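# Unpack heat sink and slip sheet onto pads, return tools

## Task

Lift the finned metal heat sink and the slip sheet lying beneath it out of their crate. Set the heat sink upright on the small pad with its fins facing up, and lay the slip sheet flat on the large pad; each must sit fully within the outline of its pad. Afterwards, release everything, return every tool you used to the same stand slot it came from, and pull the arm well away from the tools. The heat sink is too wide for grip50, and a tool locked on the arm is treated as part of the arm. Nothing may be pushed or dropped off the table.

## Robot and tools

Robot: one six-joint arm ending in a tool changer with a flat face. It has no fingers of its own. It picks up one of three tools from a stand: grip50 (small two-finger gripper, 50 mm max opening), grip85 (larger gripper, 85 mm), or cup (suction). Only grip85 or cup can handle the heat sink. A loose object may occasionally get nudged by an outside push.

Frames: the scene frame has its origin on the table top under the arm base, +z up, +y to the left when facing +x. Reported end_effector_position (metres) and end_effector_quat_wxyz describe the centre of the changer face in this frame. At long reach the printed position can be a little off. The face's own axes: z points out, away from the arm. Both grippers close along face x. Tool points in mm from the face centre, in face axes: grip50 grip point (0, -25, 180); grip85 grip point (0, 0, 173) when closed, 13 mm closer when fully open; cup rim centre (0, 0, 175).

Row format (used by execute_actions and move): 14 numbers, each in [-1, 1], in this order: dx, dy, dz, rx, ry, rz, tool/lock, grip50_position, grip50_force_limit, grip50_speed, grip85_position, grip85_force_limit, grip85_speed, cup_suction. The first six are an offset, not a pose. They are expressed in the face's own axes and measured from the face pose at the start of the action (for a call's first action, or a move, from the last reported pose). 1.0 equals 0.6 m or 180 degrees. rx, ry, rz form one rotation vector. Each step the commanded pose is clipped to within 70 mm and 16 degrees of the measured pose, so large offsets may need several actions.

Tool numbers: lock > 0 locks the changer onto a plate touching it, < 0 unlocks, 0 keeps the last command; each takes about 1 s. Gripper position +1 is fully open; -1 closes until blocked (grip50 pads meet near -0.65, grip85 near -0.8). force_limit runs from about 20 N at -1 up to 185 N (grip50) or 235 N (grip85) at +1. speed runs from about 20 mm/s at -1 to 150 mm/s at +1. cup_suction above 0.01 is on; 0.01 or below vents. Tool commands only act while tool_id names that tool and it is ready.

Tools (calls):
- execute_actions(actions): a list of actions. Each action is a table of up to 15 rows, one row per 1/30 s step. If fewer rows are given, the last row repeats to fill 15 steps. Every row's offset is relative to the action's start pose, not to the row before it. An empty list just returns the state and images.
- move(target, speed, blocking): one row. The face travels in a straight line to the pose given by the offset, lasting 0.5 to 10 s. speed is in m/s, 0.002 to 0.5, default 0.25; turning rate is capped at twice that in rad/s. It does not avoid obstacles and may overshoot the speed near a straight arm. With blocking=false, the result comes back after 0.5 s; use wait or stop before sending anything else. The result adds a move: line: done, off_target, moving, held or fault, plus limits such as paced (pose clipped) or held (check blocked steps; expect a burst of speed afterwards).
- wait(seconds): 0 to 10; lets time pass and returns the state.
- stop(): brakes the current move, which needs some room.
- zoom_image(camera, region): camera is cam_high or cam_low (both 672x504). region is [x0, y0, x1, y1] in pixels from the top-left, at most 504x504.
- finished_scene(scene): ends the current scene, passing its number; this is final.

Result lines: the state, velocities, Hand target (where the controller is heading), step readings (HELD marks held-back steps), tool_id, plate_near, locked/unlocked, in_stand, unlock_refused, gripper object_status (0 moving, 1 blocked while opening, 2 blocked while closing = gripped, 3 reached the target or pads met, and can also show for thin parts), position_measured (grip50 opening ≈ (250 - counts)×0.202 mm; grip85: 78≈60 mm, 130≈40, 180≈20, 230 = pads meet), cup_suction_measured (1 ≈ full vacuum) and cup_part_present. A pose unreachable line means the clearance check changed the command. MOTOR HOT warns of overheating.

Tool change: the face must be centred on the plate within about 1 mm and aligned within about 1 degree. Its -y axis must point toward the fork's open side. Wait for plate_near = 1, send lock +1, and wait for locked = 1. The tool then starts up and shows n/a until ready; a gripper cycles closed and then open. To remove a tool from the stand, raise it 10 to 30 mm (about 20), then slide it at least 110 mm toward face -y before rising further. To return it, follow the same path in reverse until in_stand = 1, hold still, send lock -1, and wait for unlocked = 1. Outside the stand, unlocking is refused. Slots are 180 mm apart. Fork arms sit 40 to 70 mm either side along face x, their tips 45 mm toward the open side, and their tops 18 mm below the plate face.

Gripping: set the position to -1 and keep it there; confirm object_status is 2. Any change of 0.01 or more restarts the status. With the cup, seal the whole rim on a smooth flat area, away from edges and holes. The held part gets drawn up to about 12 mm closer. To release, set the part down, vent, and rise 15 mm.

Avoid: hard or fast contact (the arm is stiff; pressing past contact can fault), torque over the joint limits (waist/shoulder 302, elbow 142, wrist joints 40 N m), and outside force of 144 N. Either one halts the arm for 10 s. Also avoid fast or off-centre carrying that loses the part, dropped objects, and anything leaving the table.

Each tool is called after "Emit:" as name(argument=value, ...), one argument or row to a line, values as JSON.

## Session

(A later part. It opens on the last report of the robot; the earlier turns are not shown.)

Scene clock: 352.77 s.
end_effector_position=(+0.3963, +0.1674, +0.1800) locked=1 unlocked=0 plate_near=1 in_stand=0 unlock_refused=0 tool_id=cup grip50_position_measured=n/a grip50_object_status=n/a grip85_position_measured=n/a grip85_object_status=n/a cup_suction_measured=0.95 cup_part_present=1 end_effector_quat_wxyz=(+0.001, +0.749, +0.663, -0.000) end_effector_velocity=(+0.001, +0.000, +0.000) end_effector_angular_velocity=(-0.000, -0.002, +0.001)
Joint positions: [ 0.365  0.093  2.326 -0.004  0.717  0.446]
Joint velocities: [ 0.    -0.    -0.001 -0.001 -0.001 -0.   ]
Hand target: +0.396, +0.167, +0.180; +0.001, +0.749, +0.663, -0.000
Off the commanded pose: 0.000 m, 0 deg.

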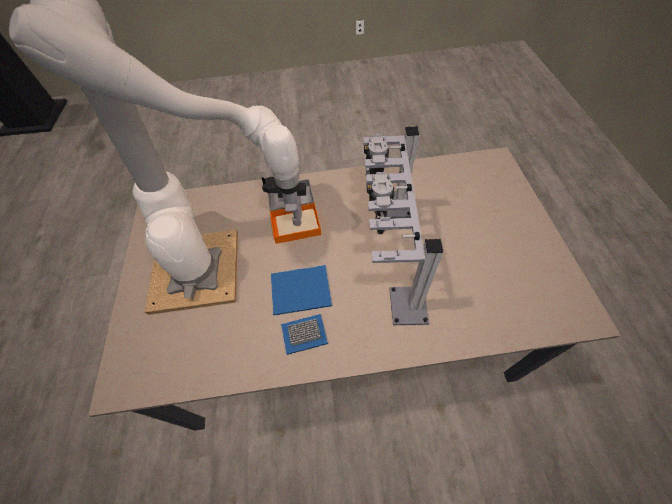

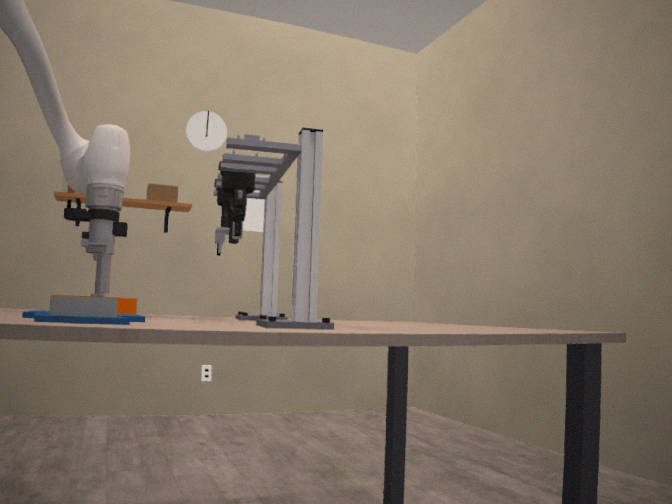

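Emit:
move(
  target=[0,0,-0.1167,0,0,0,0,0,0,0,0,0,0,1],
  speed=0.2,
)

Scene clock: 359.70 s.
end_effector_position=(+0.3962, +0.1675, +0.2499) locked=1 unlocked=0 plate_near=1 in_stand=0 unlock_refused=0 tool_id=cup grip50_position_measured=n/a grip50_object_status=n/a grip85_position_measured=n/a grip85_object_status=n/a cup_suction_measured=0.96 cup_part_present=1 end_effector_quat_wxyz=(+0.001, +0.749, +0.663, -0.000) end_effector_velocity=(+0.001, +0.000, +0.000) end_effector_angular_velocity=(+0.001, -0.000, -0.001)
Joint positions: [ 0.365 -0.012  2.264 -0.003  0.884  0.445]
Joint velocities: [-0.     0.    -0.001  0.     0.     0.   ]
Hand target: +0.396, +0.167, +0.250; +0.001, +0.749, +0.663, -0.000
Off the commanded pose: 0.000 m, 0 deg.
move: done

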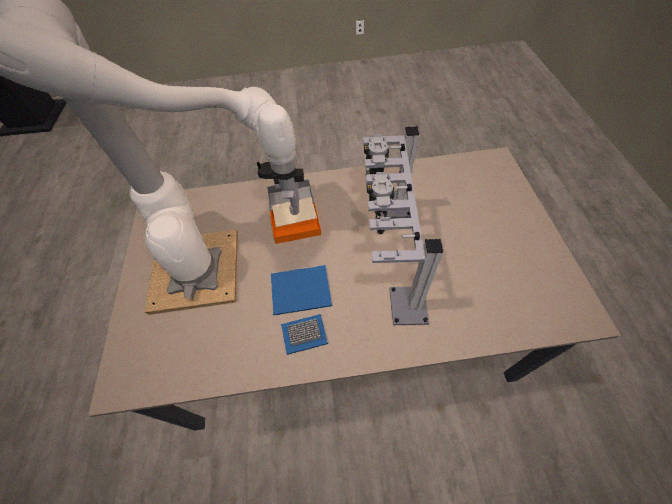

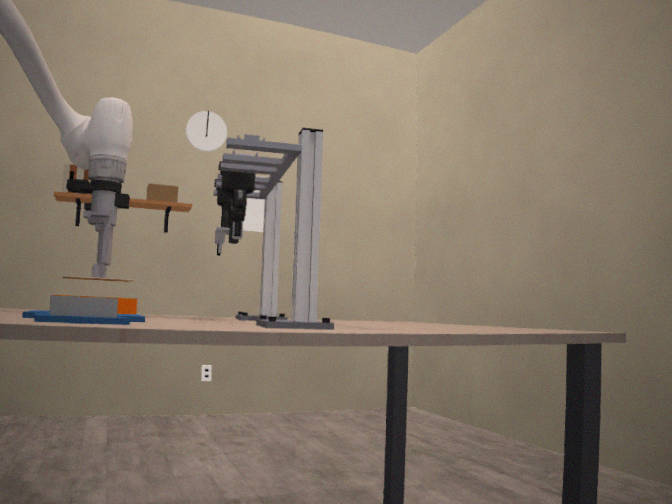

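Emit:
zoom_image(
  camera="cam_high",
  region=[260, 180, 332, 252],
)

Region (260, 180, 332, 252) of cam_high's 672x504 image, scaled by 7.000, with more detail than that image has.

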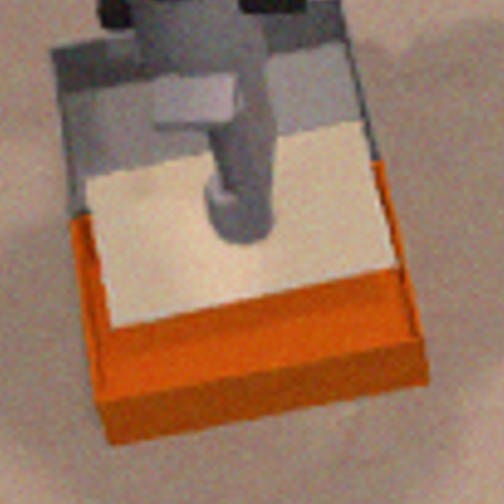

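Emit:
move(
  target=[-0.4993,0.0434,0.0915,0,0,0.0267,0,0,0,0,0,0,0,1],
  speed=0.3,
)

Emit:
zoom_image(
  camera="cam_high",
  region=[262, 250, 342, 330],
)

Scene clock: 366.47 s.
end_effector_position=(+0.3857, -0.1326, +0.1955) locked=1 unlocked=0 plate_near=1 in_stand=0 unlock_refused=0 tool_id=cup grip50_position_measured=n/a grip50_object_status=n/a grip85_position_measured=n/a grip85_object_status=n/a cup_suction_measured=0.96 cup_part_present=1 end_effector_quat_wxyz=(+0.001, +0.776, +0.631, +0.000) end_effector_velocity=(+0.000, -0.001, +0.000) end_effector_angular_velocity=(-0.002, -0.002, +0.001)
Joint positions: [-0.374  0.034  2.351  0.004  0.751 -0.216]
Joint velocities: [-0.001 -0.001 -0.001 -0.001 -0.002 -0.001]
Hand target: +0.386, -0.133, +0.195; +0.001, +0.776, +0.631, +0.000
Off the commanded pose: 0.001 m, 0 deg.
move: done

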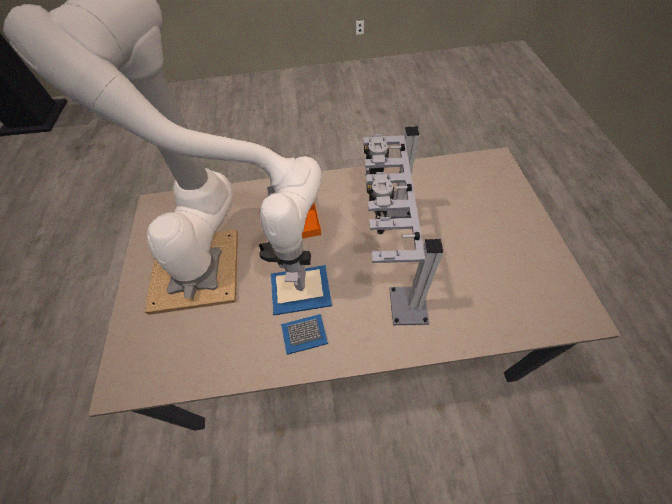

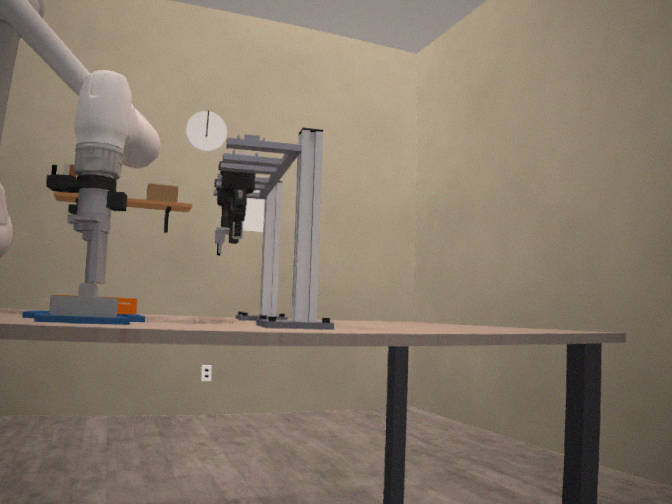

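Region (262, 250, 342, 330) of cam_high's 672x504 image, scaled by 6.300, with more detail than that image has.

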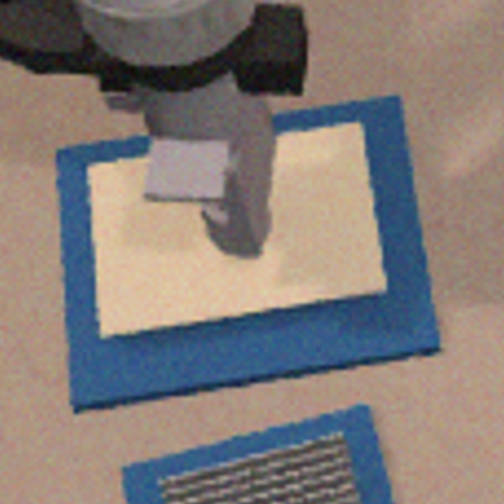

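Emit:
execute_actions(
  actions=[
    [[0,0,0.001,0,0,0,0,0,0,0,0,0,0,1],[0,0,0.003,0,0,0,0,0,0,0,0,0,0,1],[0,0,0.006,0,0,0,0,0,0,0,0,0,0,1],[0,0,0.0095,0,0,0,0,0,0,0,0,0,0,1],[0,0,0.013,0,0,0,0,0,0,0,0,0,0,1],[0,0,0.0165,0,0,0,0,0,0,0,0,0,0,1],[0,0,0.0195,0,0,0,0,0,0,0,0,0,0,1],[0,0,0.022,0,0,0,0,0,0,0,0,0,0,1],[0,0,0.024,0,0,0,0,0,0,0,0,0,0,1],[0,0,0.0257,0,0,0,0,0,0,0,0,0,0,1],[0,0,0.027,0,0,0,0,0,0,0,0,0,0,1],[0,0,0.028,0,0,0,0,0,0,0,0,0,0,1],[0,0,0.0288,0,0,0,0,0,0,0,0,0,0,1],[0,0,0.0295,0,0,0,0,0,0,0,0,0,0,1],[0,0,0.030,0,0,0,0,0,0,0,0,0,0,1]],
  ],
)

Scene clock: 375.87 s.
end_effector_position=(+0.3857, -0.1326, +0.1781) locked=1 unlocked=0 plate_near=1 in_stand=0 unlock_refused=0 tool_id=cup grip50_position_measured=n/a grip50_object_status=n/a grip85_position_measured=n/a grip85_object_status=n/a cup_suction_measured=0.96 cup_part_present=1 end_effector_quat_wxyz=(+0.001, +0.776, +0.631, +0.000) end_effector_velocity=(-0.000, -0.000, -0.013) end_effector_angular_velocity=(-0.001, +0.001, +0.002)
Joint positions: [-0.374  0.064  2.366  0.004  0.707 -0.216]
Joint velocities: [ 0.     0.023  0.011 -0.001 -0.033 -0.001]
Hand target: +0.386, -0.133, +0.177; +0.001, +0.776, +0.631, +0.000
Off the commanded pose: 0.001 m, 0 deg.
Step readings (end_effector_position):
0: (+0.3857, -0.1327, +0.1954)
1: (+0.3857, -0.1327, +0.1954)
2: (+0.3859, -0.1327, +0.1952)
4: (+0.3860, -0.1328, +0.1933)
8: (+0.3857, -0.1326, +0.1854)
15: end_effector_position above

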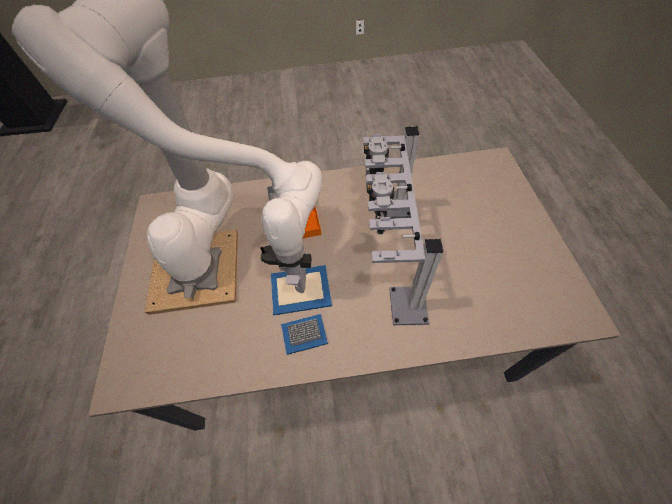

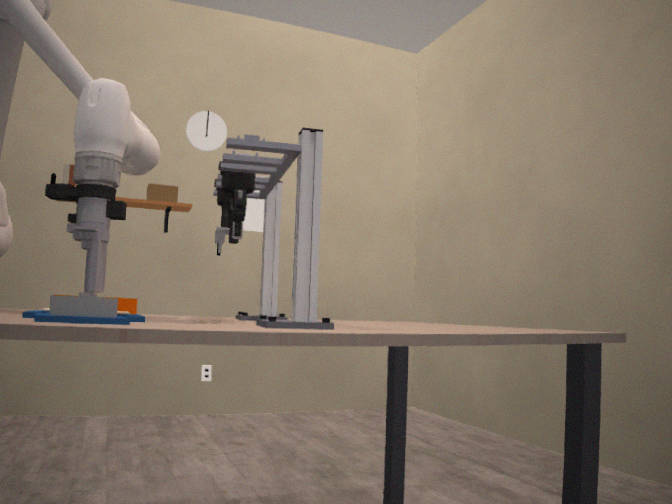

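Emit:
execute_actions(
  actions=[
    [[0,0,0.0013,0,0,0,0,0,0,0,0,0,0,1],[0,0,0.0016,0,0,0,0,0,0,0,0,0,0,1],[0,0,0.0019,0,0,0,0,0,0,0,0,0,0,1],[0,0,0.0022,0,0,0,0,0,0,0,0,0,0,1],[0,0,0.0022,0,0,0,0,0,0,0,0,0,0,1],[0,0,0.0022,0,0,0,0,0,0,0,0,0,0,1],[0,0,0.0022,0,0,0,0,0,0,0,0,0,0,-1]],
  ],
)

Emit:
zoom_image(
  camera="cam_high",
  region=[262, 250, 342, 330],
)

Scene clock: 382.57 s.
end_effector_position=(+0.3857, -0.1326, +0.1768) locked=1 unlocked=0 plate_near=1 in_stand=0 unlock_refused=0 tool_id=cup grip50_position_measured=n/a grip50_object_status=n/a grip85_position_measured=n/a grip85_object_status=n/a cup_suction_measured=0.01 cup_part_present=0 end_effector_quat_wxyz=(+0.001, +0.776, +0.631, +0.000) end_effector_velocity=(+0.000, -0.000, +0.000) end_effector_angular_velocity=(-0.000, -0.000, -0.000)
Joint positions: [-0.374  0.066  2.367  0.004  0.703 -0.216]
Joint velocities: [-0. -0. -0. -0.  0.  0.]
Hand target: +0.386, -0.133, +0.177; +0.001, +0.776, +0.631, +0.000
Off the commanded pose: 0.000 m, 0 deg.
Step readings (end_effector_position):
0: (+0.3857, -0.1326, +0.1775)
1: (+0.3857, -0.1326, +0.1775)
2: (+0.3857, -0.1326, +0.1774)
4: (+0.3857, -0.1326, +0.1771)
8: (+0.3857, -0.1326, +0.1768)
15: end_effector_position above

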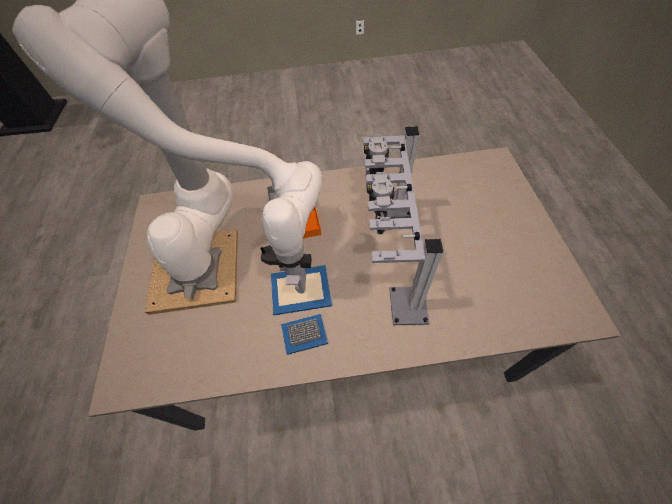

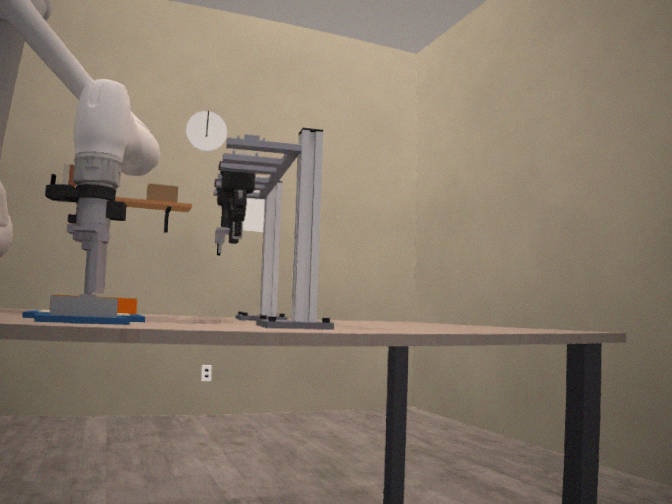

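Region (262, 250, 342, 330) of cam_high's 672x504 image, scaled by 6.300, with more detail than that image has.

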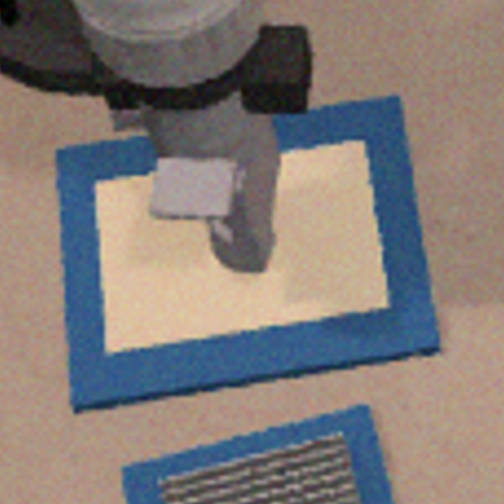

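Emit:
execute_actions(
  actions=[
    [[0,0,-0.001,0,0,0,0,0,0,0,0,0,0,-1],[0,0,-0.003,0,0,0,0,0,0,0,0,0,0,-1],[0,0,-0.006,0,0,0,0,0,0,0,0,0,0,-1],[0,0,-0.010,0,0,0,0,0,0,0,0,0,0,-1],[0,0,-0.015,0,0,0,0,0,0,0,0,0,0,-1],[0,0,-0.021,0,0,0,0,0,0,0,0,0,0,-1],[0,0,-0.027,0,0,0,0,0,0,0,0,0,0,-1],[0,0,-0.033,0,0,0,0,0,0,0,0,0,0,-1],[0,0,-0.039,0,0,0,0,0,0,0,0,0,0,-1],[0,0,-0.044,0,0,0,0,0,0,0,0,0,0,-1],[0,0,-0.0475,0,0,0,0,0,0,0,0,0,0,-1],[0,0,-0.05,0,0,0,0,0,0,0,0,0,0,-1]],
  ],
)

Scene clock: 388.93 s.
end_effector_position=(+0.3857, -0.1326, +0.2066) locked=1 unlocked=0 plate_near=1 in_stand=0 unlock_refused=0 tool_id=cup grip50_position_measured=n/a grip50_object_status=n/a grip85_position_measured=n/a grip85_object_status=n/a cup_suction_measured=0.01 cup_part_present=0 end_effector_quat_wxyz=(+0.001, +0.776, +0.631, +0.000) end_effector_velocity=(-0.002, +0.001, +0.003) end_effector_angular_velocity=(+0.005, +0.008, -0.003)
Joint positions: [-0.374  0.016  2.342  0.004  0.778 -0.216]
Joint velocities: [-0.001 -0.006 -0.001  0.001  0.016  0.001]
Hand target: +0.386, -0.133, +0.207; +0.001, +0.776, +0.631, +0.000
Off the commanded pose: 0.000 m, 0 deg.
Step readings (end_effector_position):
0: (+0.3857, -0.1326, +0.1768)
1: (+0.3857, -0.1326, +0.1768)
2: (+0.3856, -0.1326, +0.1769)
4: (+0.3854, -0.1325, +0.1787)
8: (+0.3856, -0.1325, +0.1892)
15: end_effector_position above

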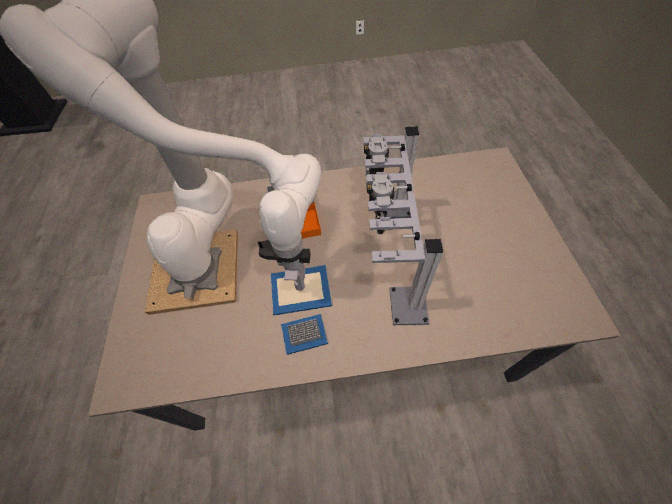

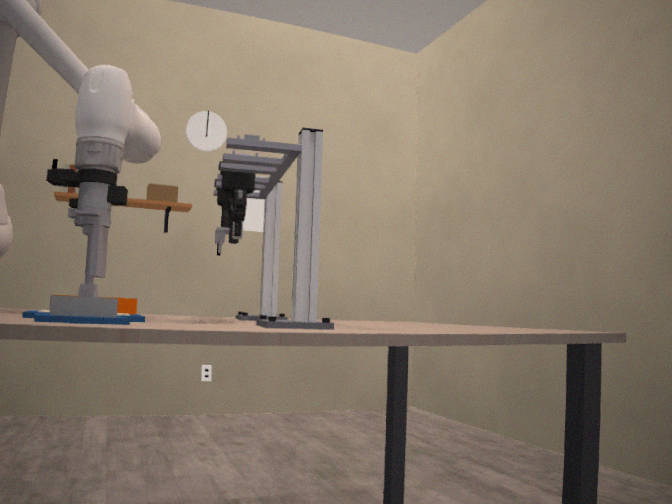

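Emit:
move(
  target=[-0.0179,0.2792,-0.2895,0,0,-0.0267,0,0,0,0,0,0,0,-1],
  speed=0.35,
)

Scene clock: 396.40 s.
end_effector_position=(+0.5471, -0.1772, +0.3807) locked=1 unlocked=0 plate_near=1 in_stand=0 unlock_refused=0 tool_id=cup grip50_position_measured=n/a grip50_object_status=n/a grip85_position_measured=n/a grip85_object_status=n/a cup_suction_measured=0.01 cup_part_present=0 end_effector_quat_wxyz=(+0.001, +0.749, +0.663, +0.000) end_effector_velocity=(+0.001, -0.000, +0.001) end_effector_angular_velocity=(-0.001, -0.001, -0.000)
Joint positions: [-0.331  0.092  1.88   0.003  1.164 -0.255]
Joint velocities: [-0.     0.    -0.001 -0.     0.     0.   ]
Hand target: +0.547, -0.177, +0.381; +0.001, +0.749, +0.663, +0.000
Off the commanded pose: 0.000 m, 0 deg.
move: done

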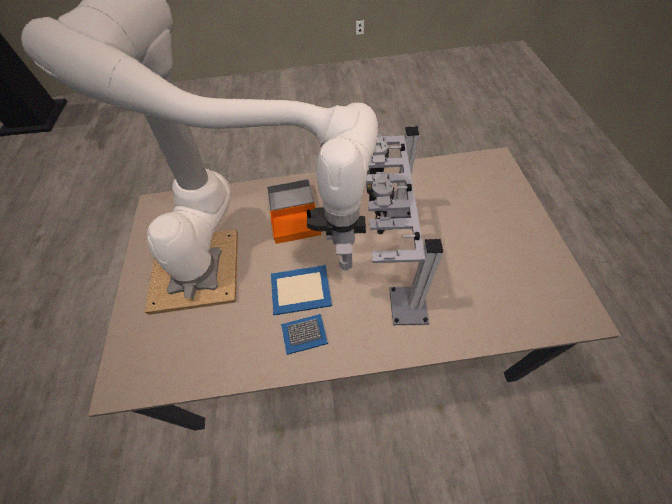

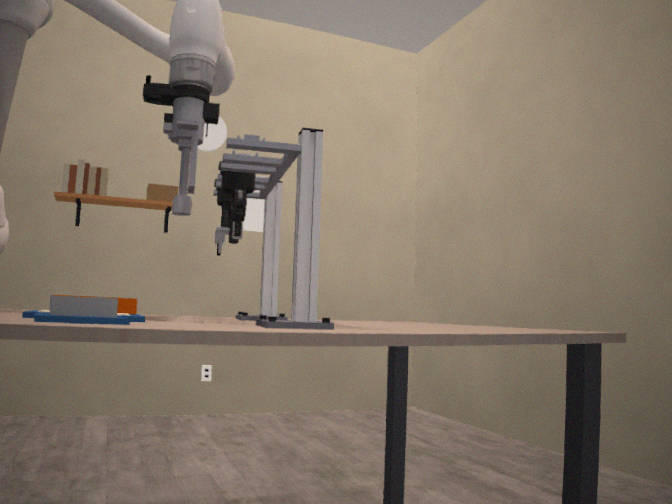

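Emit:
move(
  target=[-0.0002,0.2007,0.0007,0,0,0,0,0,0,0,0,0,0,-1],
  speed=0.2,
)

Scene clock: 399.93 s.
end_effector_position=(+0.6666, -0.1920, +0.3807) locked=1 unlocked=0 plate_near=1 in_stand=0 unlock_refused=0 tool_id=cup grip50_position_measured=n/a grip50_object_status=n/a grip85_position_measured=n/a grip85_object_status=n/a cup_suction_measured=0.01 cup_part_present=0 end_effector_quat_wxyz=(+0.001, +0.749, +0.663, +0.000) end_effector_velocity=(+0.000, -0.000, -0.000) end_effector_angular_velocity=(+0.000, +0.000, +0.000)
Joint positions: [-0.288  0.274  1.659  0.002  1.204 -0.211]
Joint velocities: [-0.     0.001 -0.001  0.     0.001 -0.   ]
Hand target: +0.667, -0.192, +0.381; +0.001, +0.749, +0.663, +0.000
Off the commanded pose: 0.000 m, 0 deg.
move: done

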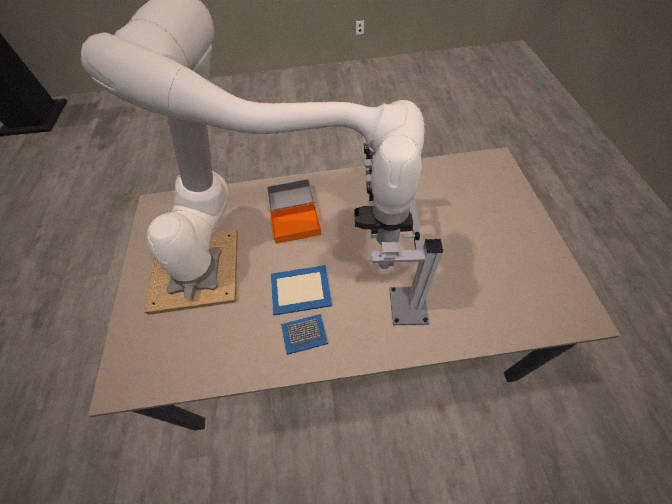

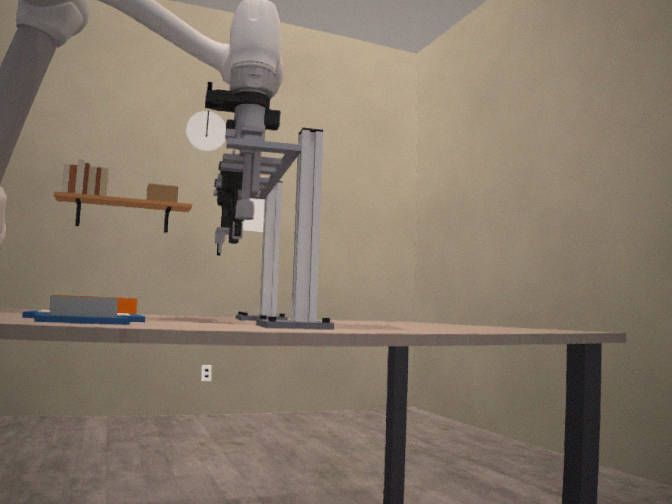

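Emit:
execute_actions(
  actions=[
    [[0,0,0.001,0,0,0,0,0,0,0,0,0,0,-1],[0,0,0.003,0,0,0,0,0,0,0,0,0,0,-1],[0,0,0.0055,0,0,0,0,0,0,0,0,0,0,-1],[0,0,0.008,0,0,0,0,0,0,0,0,0,0,-1],[0,0,0.0105,0,0,0,0,0,0,0,0,0,0,-1],[0,0,0.0125,0,0,0,0,0,0,0,0,0,0,-1],[0,0,0.0142,0,0,0,0,0,0,0,0,0,0,-1],[0,0,0.0155,0,0,0,0,0,0,0,0,0,0,-1],[0,0,0.0165,0,0,0,0,0,0,0,0,0,0,-1],[0,0,0.0173,0,0,0,0,0,0,0,0,0,0,-1],[0,0,0.018,0,0,0,0,0,0,0,0,0,0,-1],[0,0,0.0186,0,0,0,0,0,0,0,0,0,0,-1]],
  ],
)

Scene clock: 405.97 s.
end_effector_position=(+0.6666, -0.1920, +0.3695) locked=1 unlocked=0 plate_near=1 in_stand=0 unlock_refused=0 tool_id=cup grip50_position_measured=n/a grip50_object_status=n/a grip85_position_measured=n/a grip85_object_status=n/a cup_suction_measured=0.01 cup_part_present=0 end_effector_quat_wxyz=(+0.001, +0.749, +0.663, +0.000) end_effector_velocity=(-0.000, -0.000, -0.000) end_effector_angular_velocity=(-0.001, -0.000, -0.001)
Joint positions: [-0.288  0.28   1.671  0.002  1.185 -0.211]
Joint velocities: [-0.    -0.     0.001 -0.001 -0.001  0.001]
Hand target: +0.667, -0.192, +0.369; +0.001, +0.749, +0.663, +0.000
Off the commanded pose: 0.000 m, 0 deg.
Step readings (end_effector_position):
0: (+0.6666, -0.1920, +0.3806)
1: (+0.6666, -0.1920, +0.3806)
2: (+0.6667, -0.1920, +0.3805)
4: (+0.6667, -0.1921, +0.3786)
8: (+0.6666, -0.1920, +0.3729)
15: end_effector_position above

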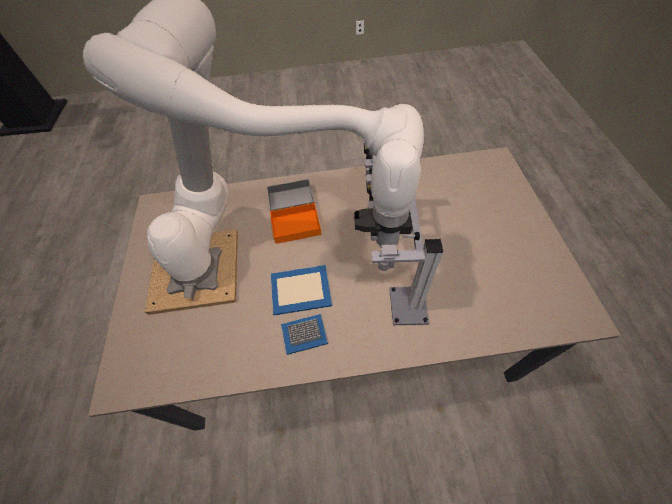

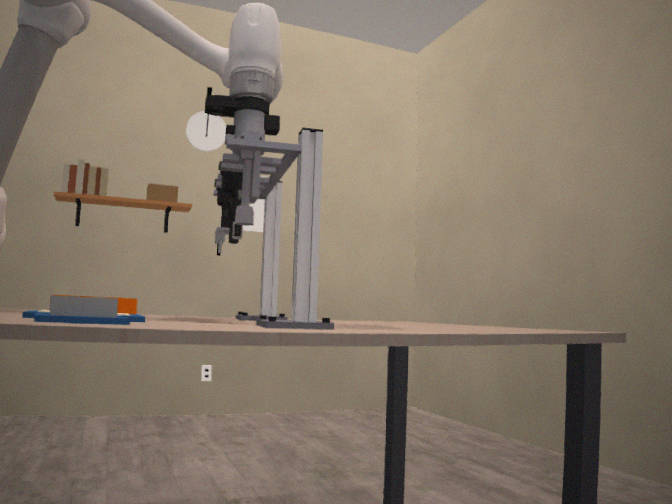

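Reached freely. Ramp to 0.3608 and unlock in the last rows.

Emit:
execute_actions(
  actions=[
    [[0,0,0.001,0,0,0,0,0,0,0,0,0,0,-1],[0,0,0.003,0,0,0,0,0,0,0,0,0,0,-1],[0,0,0.005,0,0,0,0,0,0,0,0,0,0,-1],[0,0,0.007,0,0,0,0,0,0,0,0,0,0,-1],[0,0,0.009,0,0,0,0,0,0,0,0,0,0,-1],[0,0,0.0108,0,0,0,0,0,0,0,0,0,0,-1],[0,0,0.0122,0,0,0,0,0,0,0,0,0,0,-1],[0,0,0.0133,0,0,0,0,0,0,0,0,0,0,-1],[0,0,0.014,0,0,0,0,0,0,0,0,0,0,-1],[0,0,0.0145,0,0,0,0,0,0,0,0,0,0,-1],[0,0,0.0145,0,0,0,0,0,0,0,0,0,0,-1],[0,0,0.0145,0,0,0,0,0,0,0,0,0,0,-1],[0,0,0.0145,0,0,0,0,0,0,0,0,0,0,-1],[0,0,0.0145,0,0,0,-1,0,0,0,0,0,0,-1]],
  ],
)

Scene clock: 413.13 s.
end_effector_position=(+0.6666, -0.1920, +0.3607) locked=1 unlocked=0 plate_near=1 in_stand=1 unlock_refused=0 tool_id=cup grip50_position_measured=n/a grip50_object_status=n/a grip85_position_measured=n/a grip85_object_status=n/a cup_suction_measured=0.01 cup_part_present=0 end_effector_quat_wxyz=(+0.001, +0.749, +0.663, +0.000) end_effector_velocity=(-0.000, +0.000, -0.000) end_effector_angular_velocity=(+0.000, +0.001, -0.000)
Joint positions: [-0.288  0.286  1.681  0.002  1.17  -0.211]
Joint velocities: [ 0.  0.  0. -0.  0.  0.]
Hand target: +0.667, -0.192, +0.361; +0.001, +0.749, +0.663, +0.000
Off the commanded pose: 0.000 m, 0 deg.
Step readings (end_effector_position):
0: (+0.6666, -0.1920, +0.3695)
1: (+0.6666, -0.1920, +0.3695)
2: (+0.6666, -0.1920, +0.3692)
4: (+0.6666, -0.1920, +0.3673)
8: (+0.6665, -0.1920, +0.3628)
15: end_effector_position above

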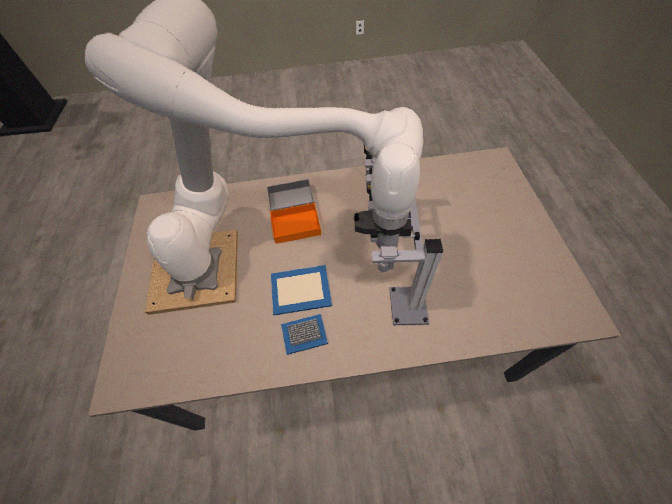

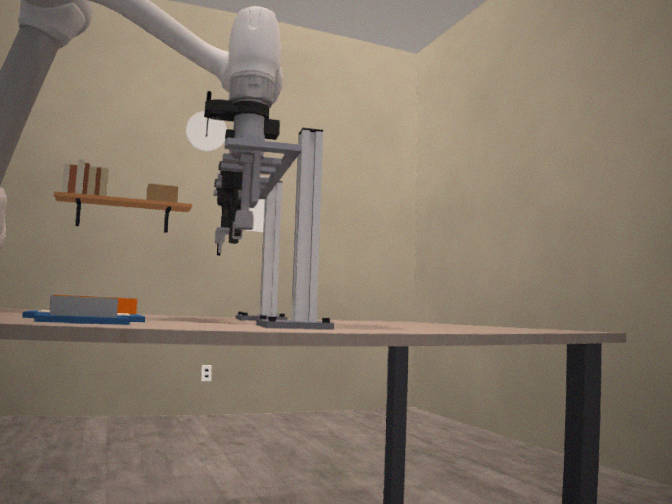

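Emit:
zoom_image(
  camera="cam_high",
  region=[255, 258, 355, 358],
)

Emit:
execute_actions(
  actions=[],
)

Region (255, 258, 355, 358) of cam_high's 672x504 image, scaled by 5.040, with more detail than that image has.

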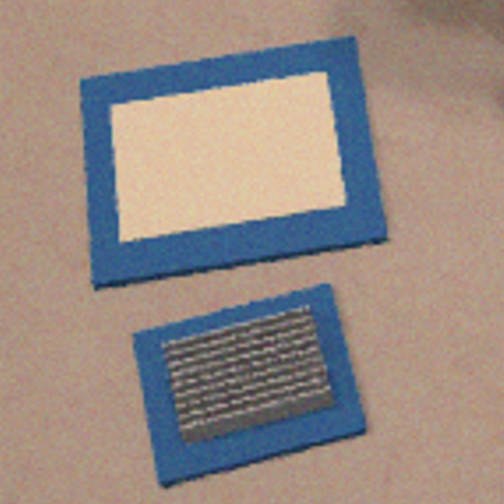

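Scene clock: 415.30 s.
end_effector_position=(+0.6666, -0.1920, +0.3608) locked=0 unlocked=1 plate_near=1 in_stand=1 unlock_refused=0 tool_id=none grip50_position_measured=n/a grip50_object_status=n/a grip85_position_measured=n/a grip85_object_status=n/a cup_suction_measured=n/a cup_part_present=n/a end_effector_quat_wxyz=(+0.001, +0.749, +0.663, +0.000) end_effector_velocity=(+0.000, +0.000, +0.001) end_effector_angular_velocity=(+0.000, -0.001, -0.000)
Joint positions: [-0.288  0.286  1.681  0.002  1.17  -0.211]
Joint velocities: [ 0.    -0.001 -0.001  0.     0.001  0.   ]
Hand target: +0.667, -0.192, +0.361; +0.001, +0.749, +0.663, +0.000
Off the commanded pose: 0.000 m, 0 deg.

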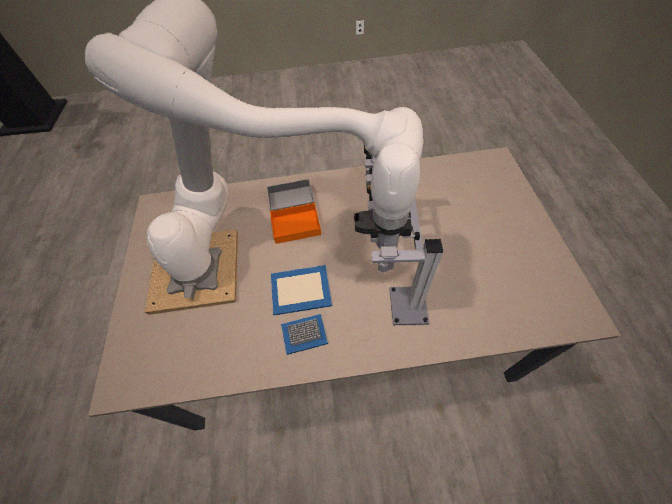

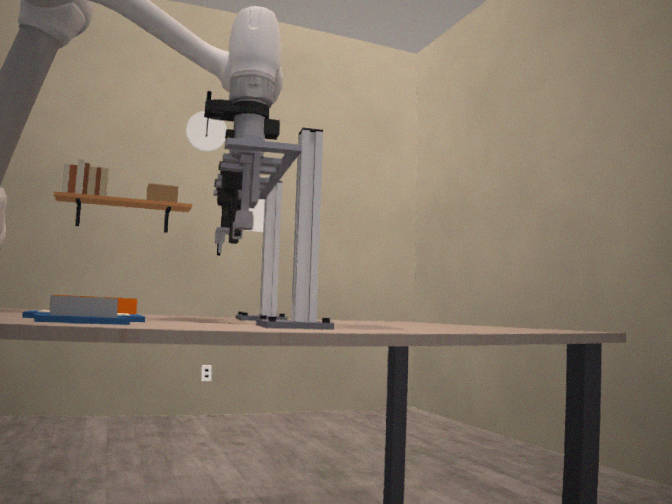

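Unlocked. Lift and clear.

Emit:
execute_actions(
  actions=[
    [[0,0,-0.001,0,0,0,0,0,0,0,0,0,0,0],[0,0,-0.003,0,0,0,0,0,0,0,0,0,0,0],[0,0,-0.006,0,0,0,0,0,0,0,0,0,0,0],[0,0,-0.010,0,0,0,0,0,0,0,0,0,0,0],[0,0,-0.015,0,0,0,0,0,0,0,0,0,0,0],[0,0,-0.020,0,0,0,0,0,0,0,0,0,0,0],[0,0,-0.025,0,0,0,0,0,0,0,0,0,0,0],[0,0,-0.030,0,0,0,0,0,0,0,0,0,0,0],[0,0,-0.034,0,0,0,0,0,0,0,0,0,0,0],[0,0,-0.037,0,0,0,0,0,0,0,0,0,0,0],[0,0,-0.039,0,0,0,0,0,0,0,0,0,0,0],[0,0,-0.040,0,0,0,0,0,0,0,0,0,0,0]],
  ],
)

Emit:
move(
  target=[0,-0.4,-0.25,0,0,0,0,0,0,0,0,0,0,0],
  speed=0.4,
)

Scene clock: 423.93 s.
end_effector_position=(+0.6666, -0.1920, +0.3847) locked=0 unlocked=1 plate_near=0 in_stand=0 unlock_refused=0 tool_id=none grip50_position_measured=n/a grip50_object_status=n/a grip85_position_measured=n/a grip85_object_status=n/a cup_suction_measured=n/a cup_part_present=n/a end_effector_quat_wxyz=(+0.001, +0.749, +0.663, +0.000) end_effector_velocity=(-0.000, -0.000, +0.000) end_effector_angular_velocity=(+0.000, +0.004, +0.001)
Joint positions: [-0.288  0.271  1.654  0.002  1.211 -0.211]
Joint velocities: [ 0.     0.    -0.001 -0.001  0.004 -0.001]
Hand target: +0.667, -0.192, +0.385; +0.001, +0.749, +0.663, +0.000
Off the commanded pose: 0.000 m, 0 deg.
Step readings (end_effector_position):
0: (+0.6666, -0.1920, +0.3608)
1: (+0.6666, -0.1920, +0.3608)
2: (+0.6666, -0.1920, +0.3611)
4: (+0.6666, -0.1920, +0.3632)
8: (+0.6666, -0.1920, +0.3734)
15: end_effector_position above

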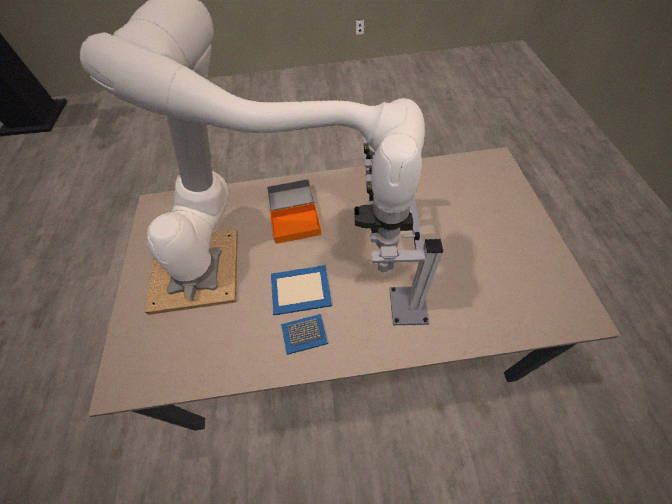

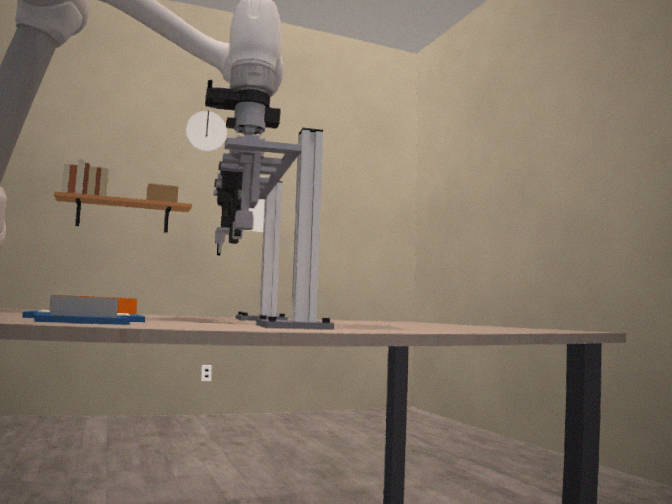

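Scene clock: 425.13 s.
end_effector_position=(+0.4281, -0.1627, +0.5339) locked=0 unlocked=1 plate_near=0 in_stand=0 unlock_refused=0 tool_id=none grip50_position_measured=n/a grip50_object_status=n/a grip85_position_measured=n/a grip85_object_status=n/a cup_suction_measured=n/a cup_part_present=n/a end_effector_quat_wxyz=(+0.001, +0.749, +0.663, +0.000) end_effector_velocity=(+0.000, +0.000, +0.000) end_effector_angular_velocity=(+0.001, +0.000, +0.001)
Joint positions: [-0.399 -0.165  1.844  0.003  1.458 -0.321]
Joint velocities: [-0.     0.    -0.     0.001  0.001 -0.001]
Hand target: +0.428, -0.163, +0.534; +0.001, +0.749, +0.663, +0.000
Off the commanded pose: 0.000 m, 0 deg.
move: done

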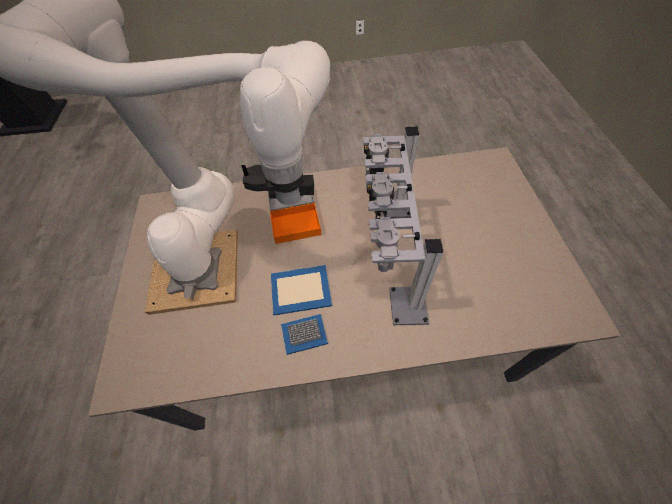

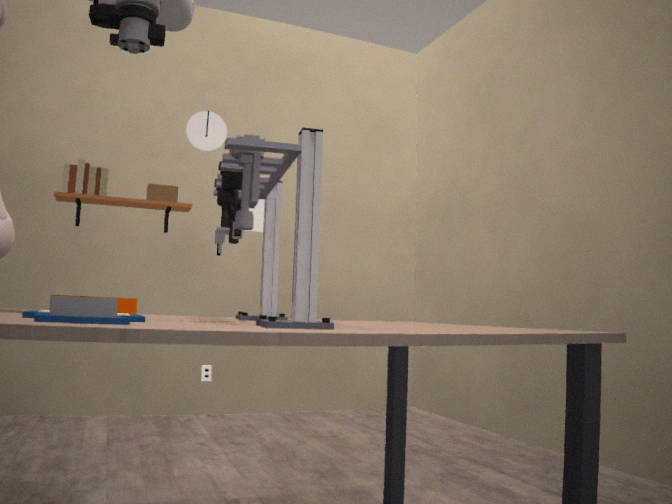

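Emit:
finished_scene(
  scene=2,
)

The scene is finished: the task was done.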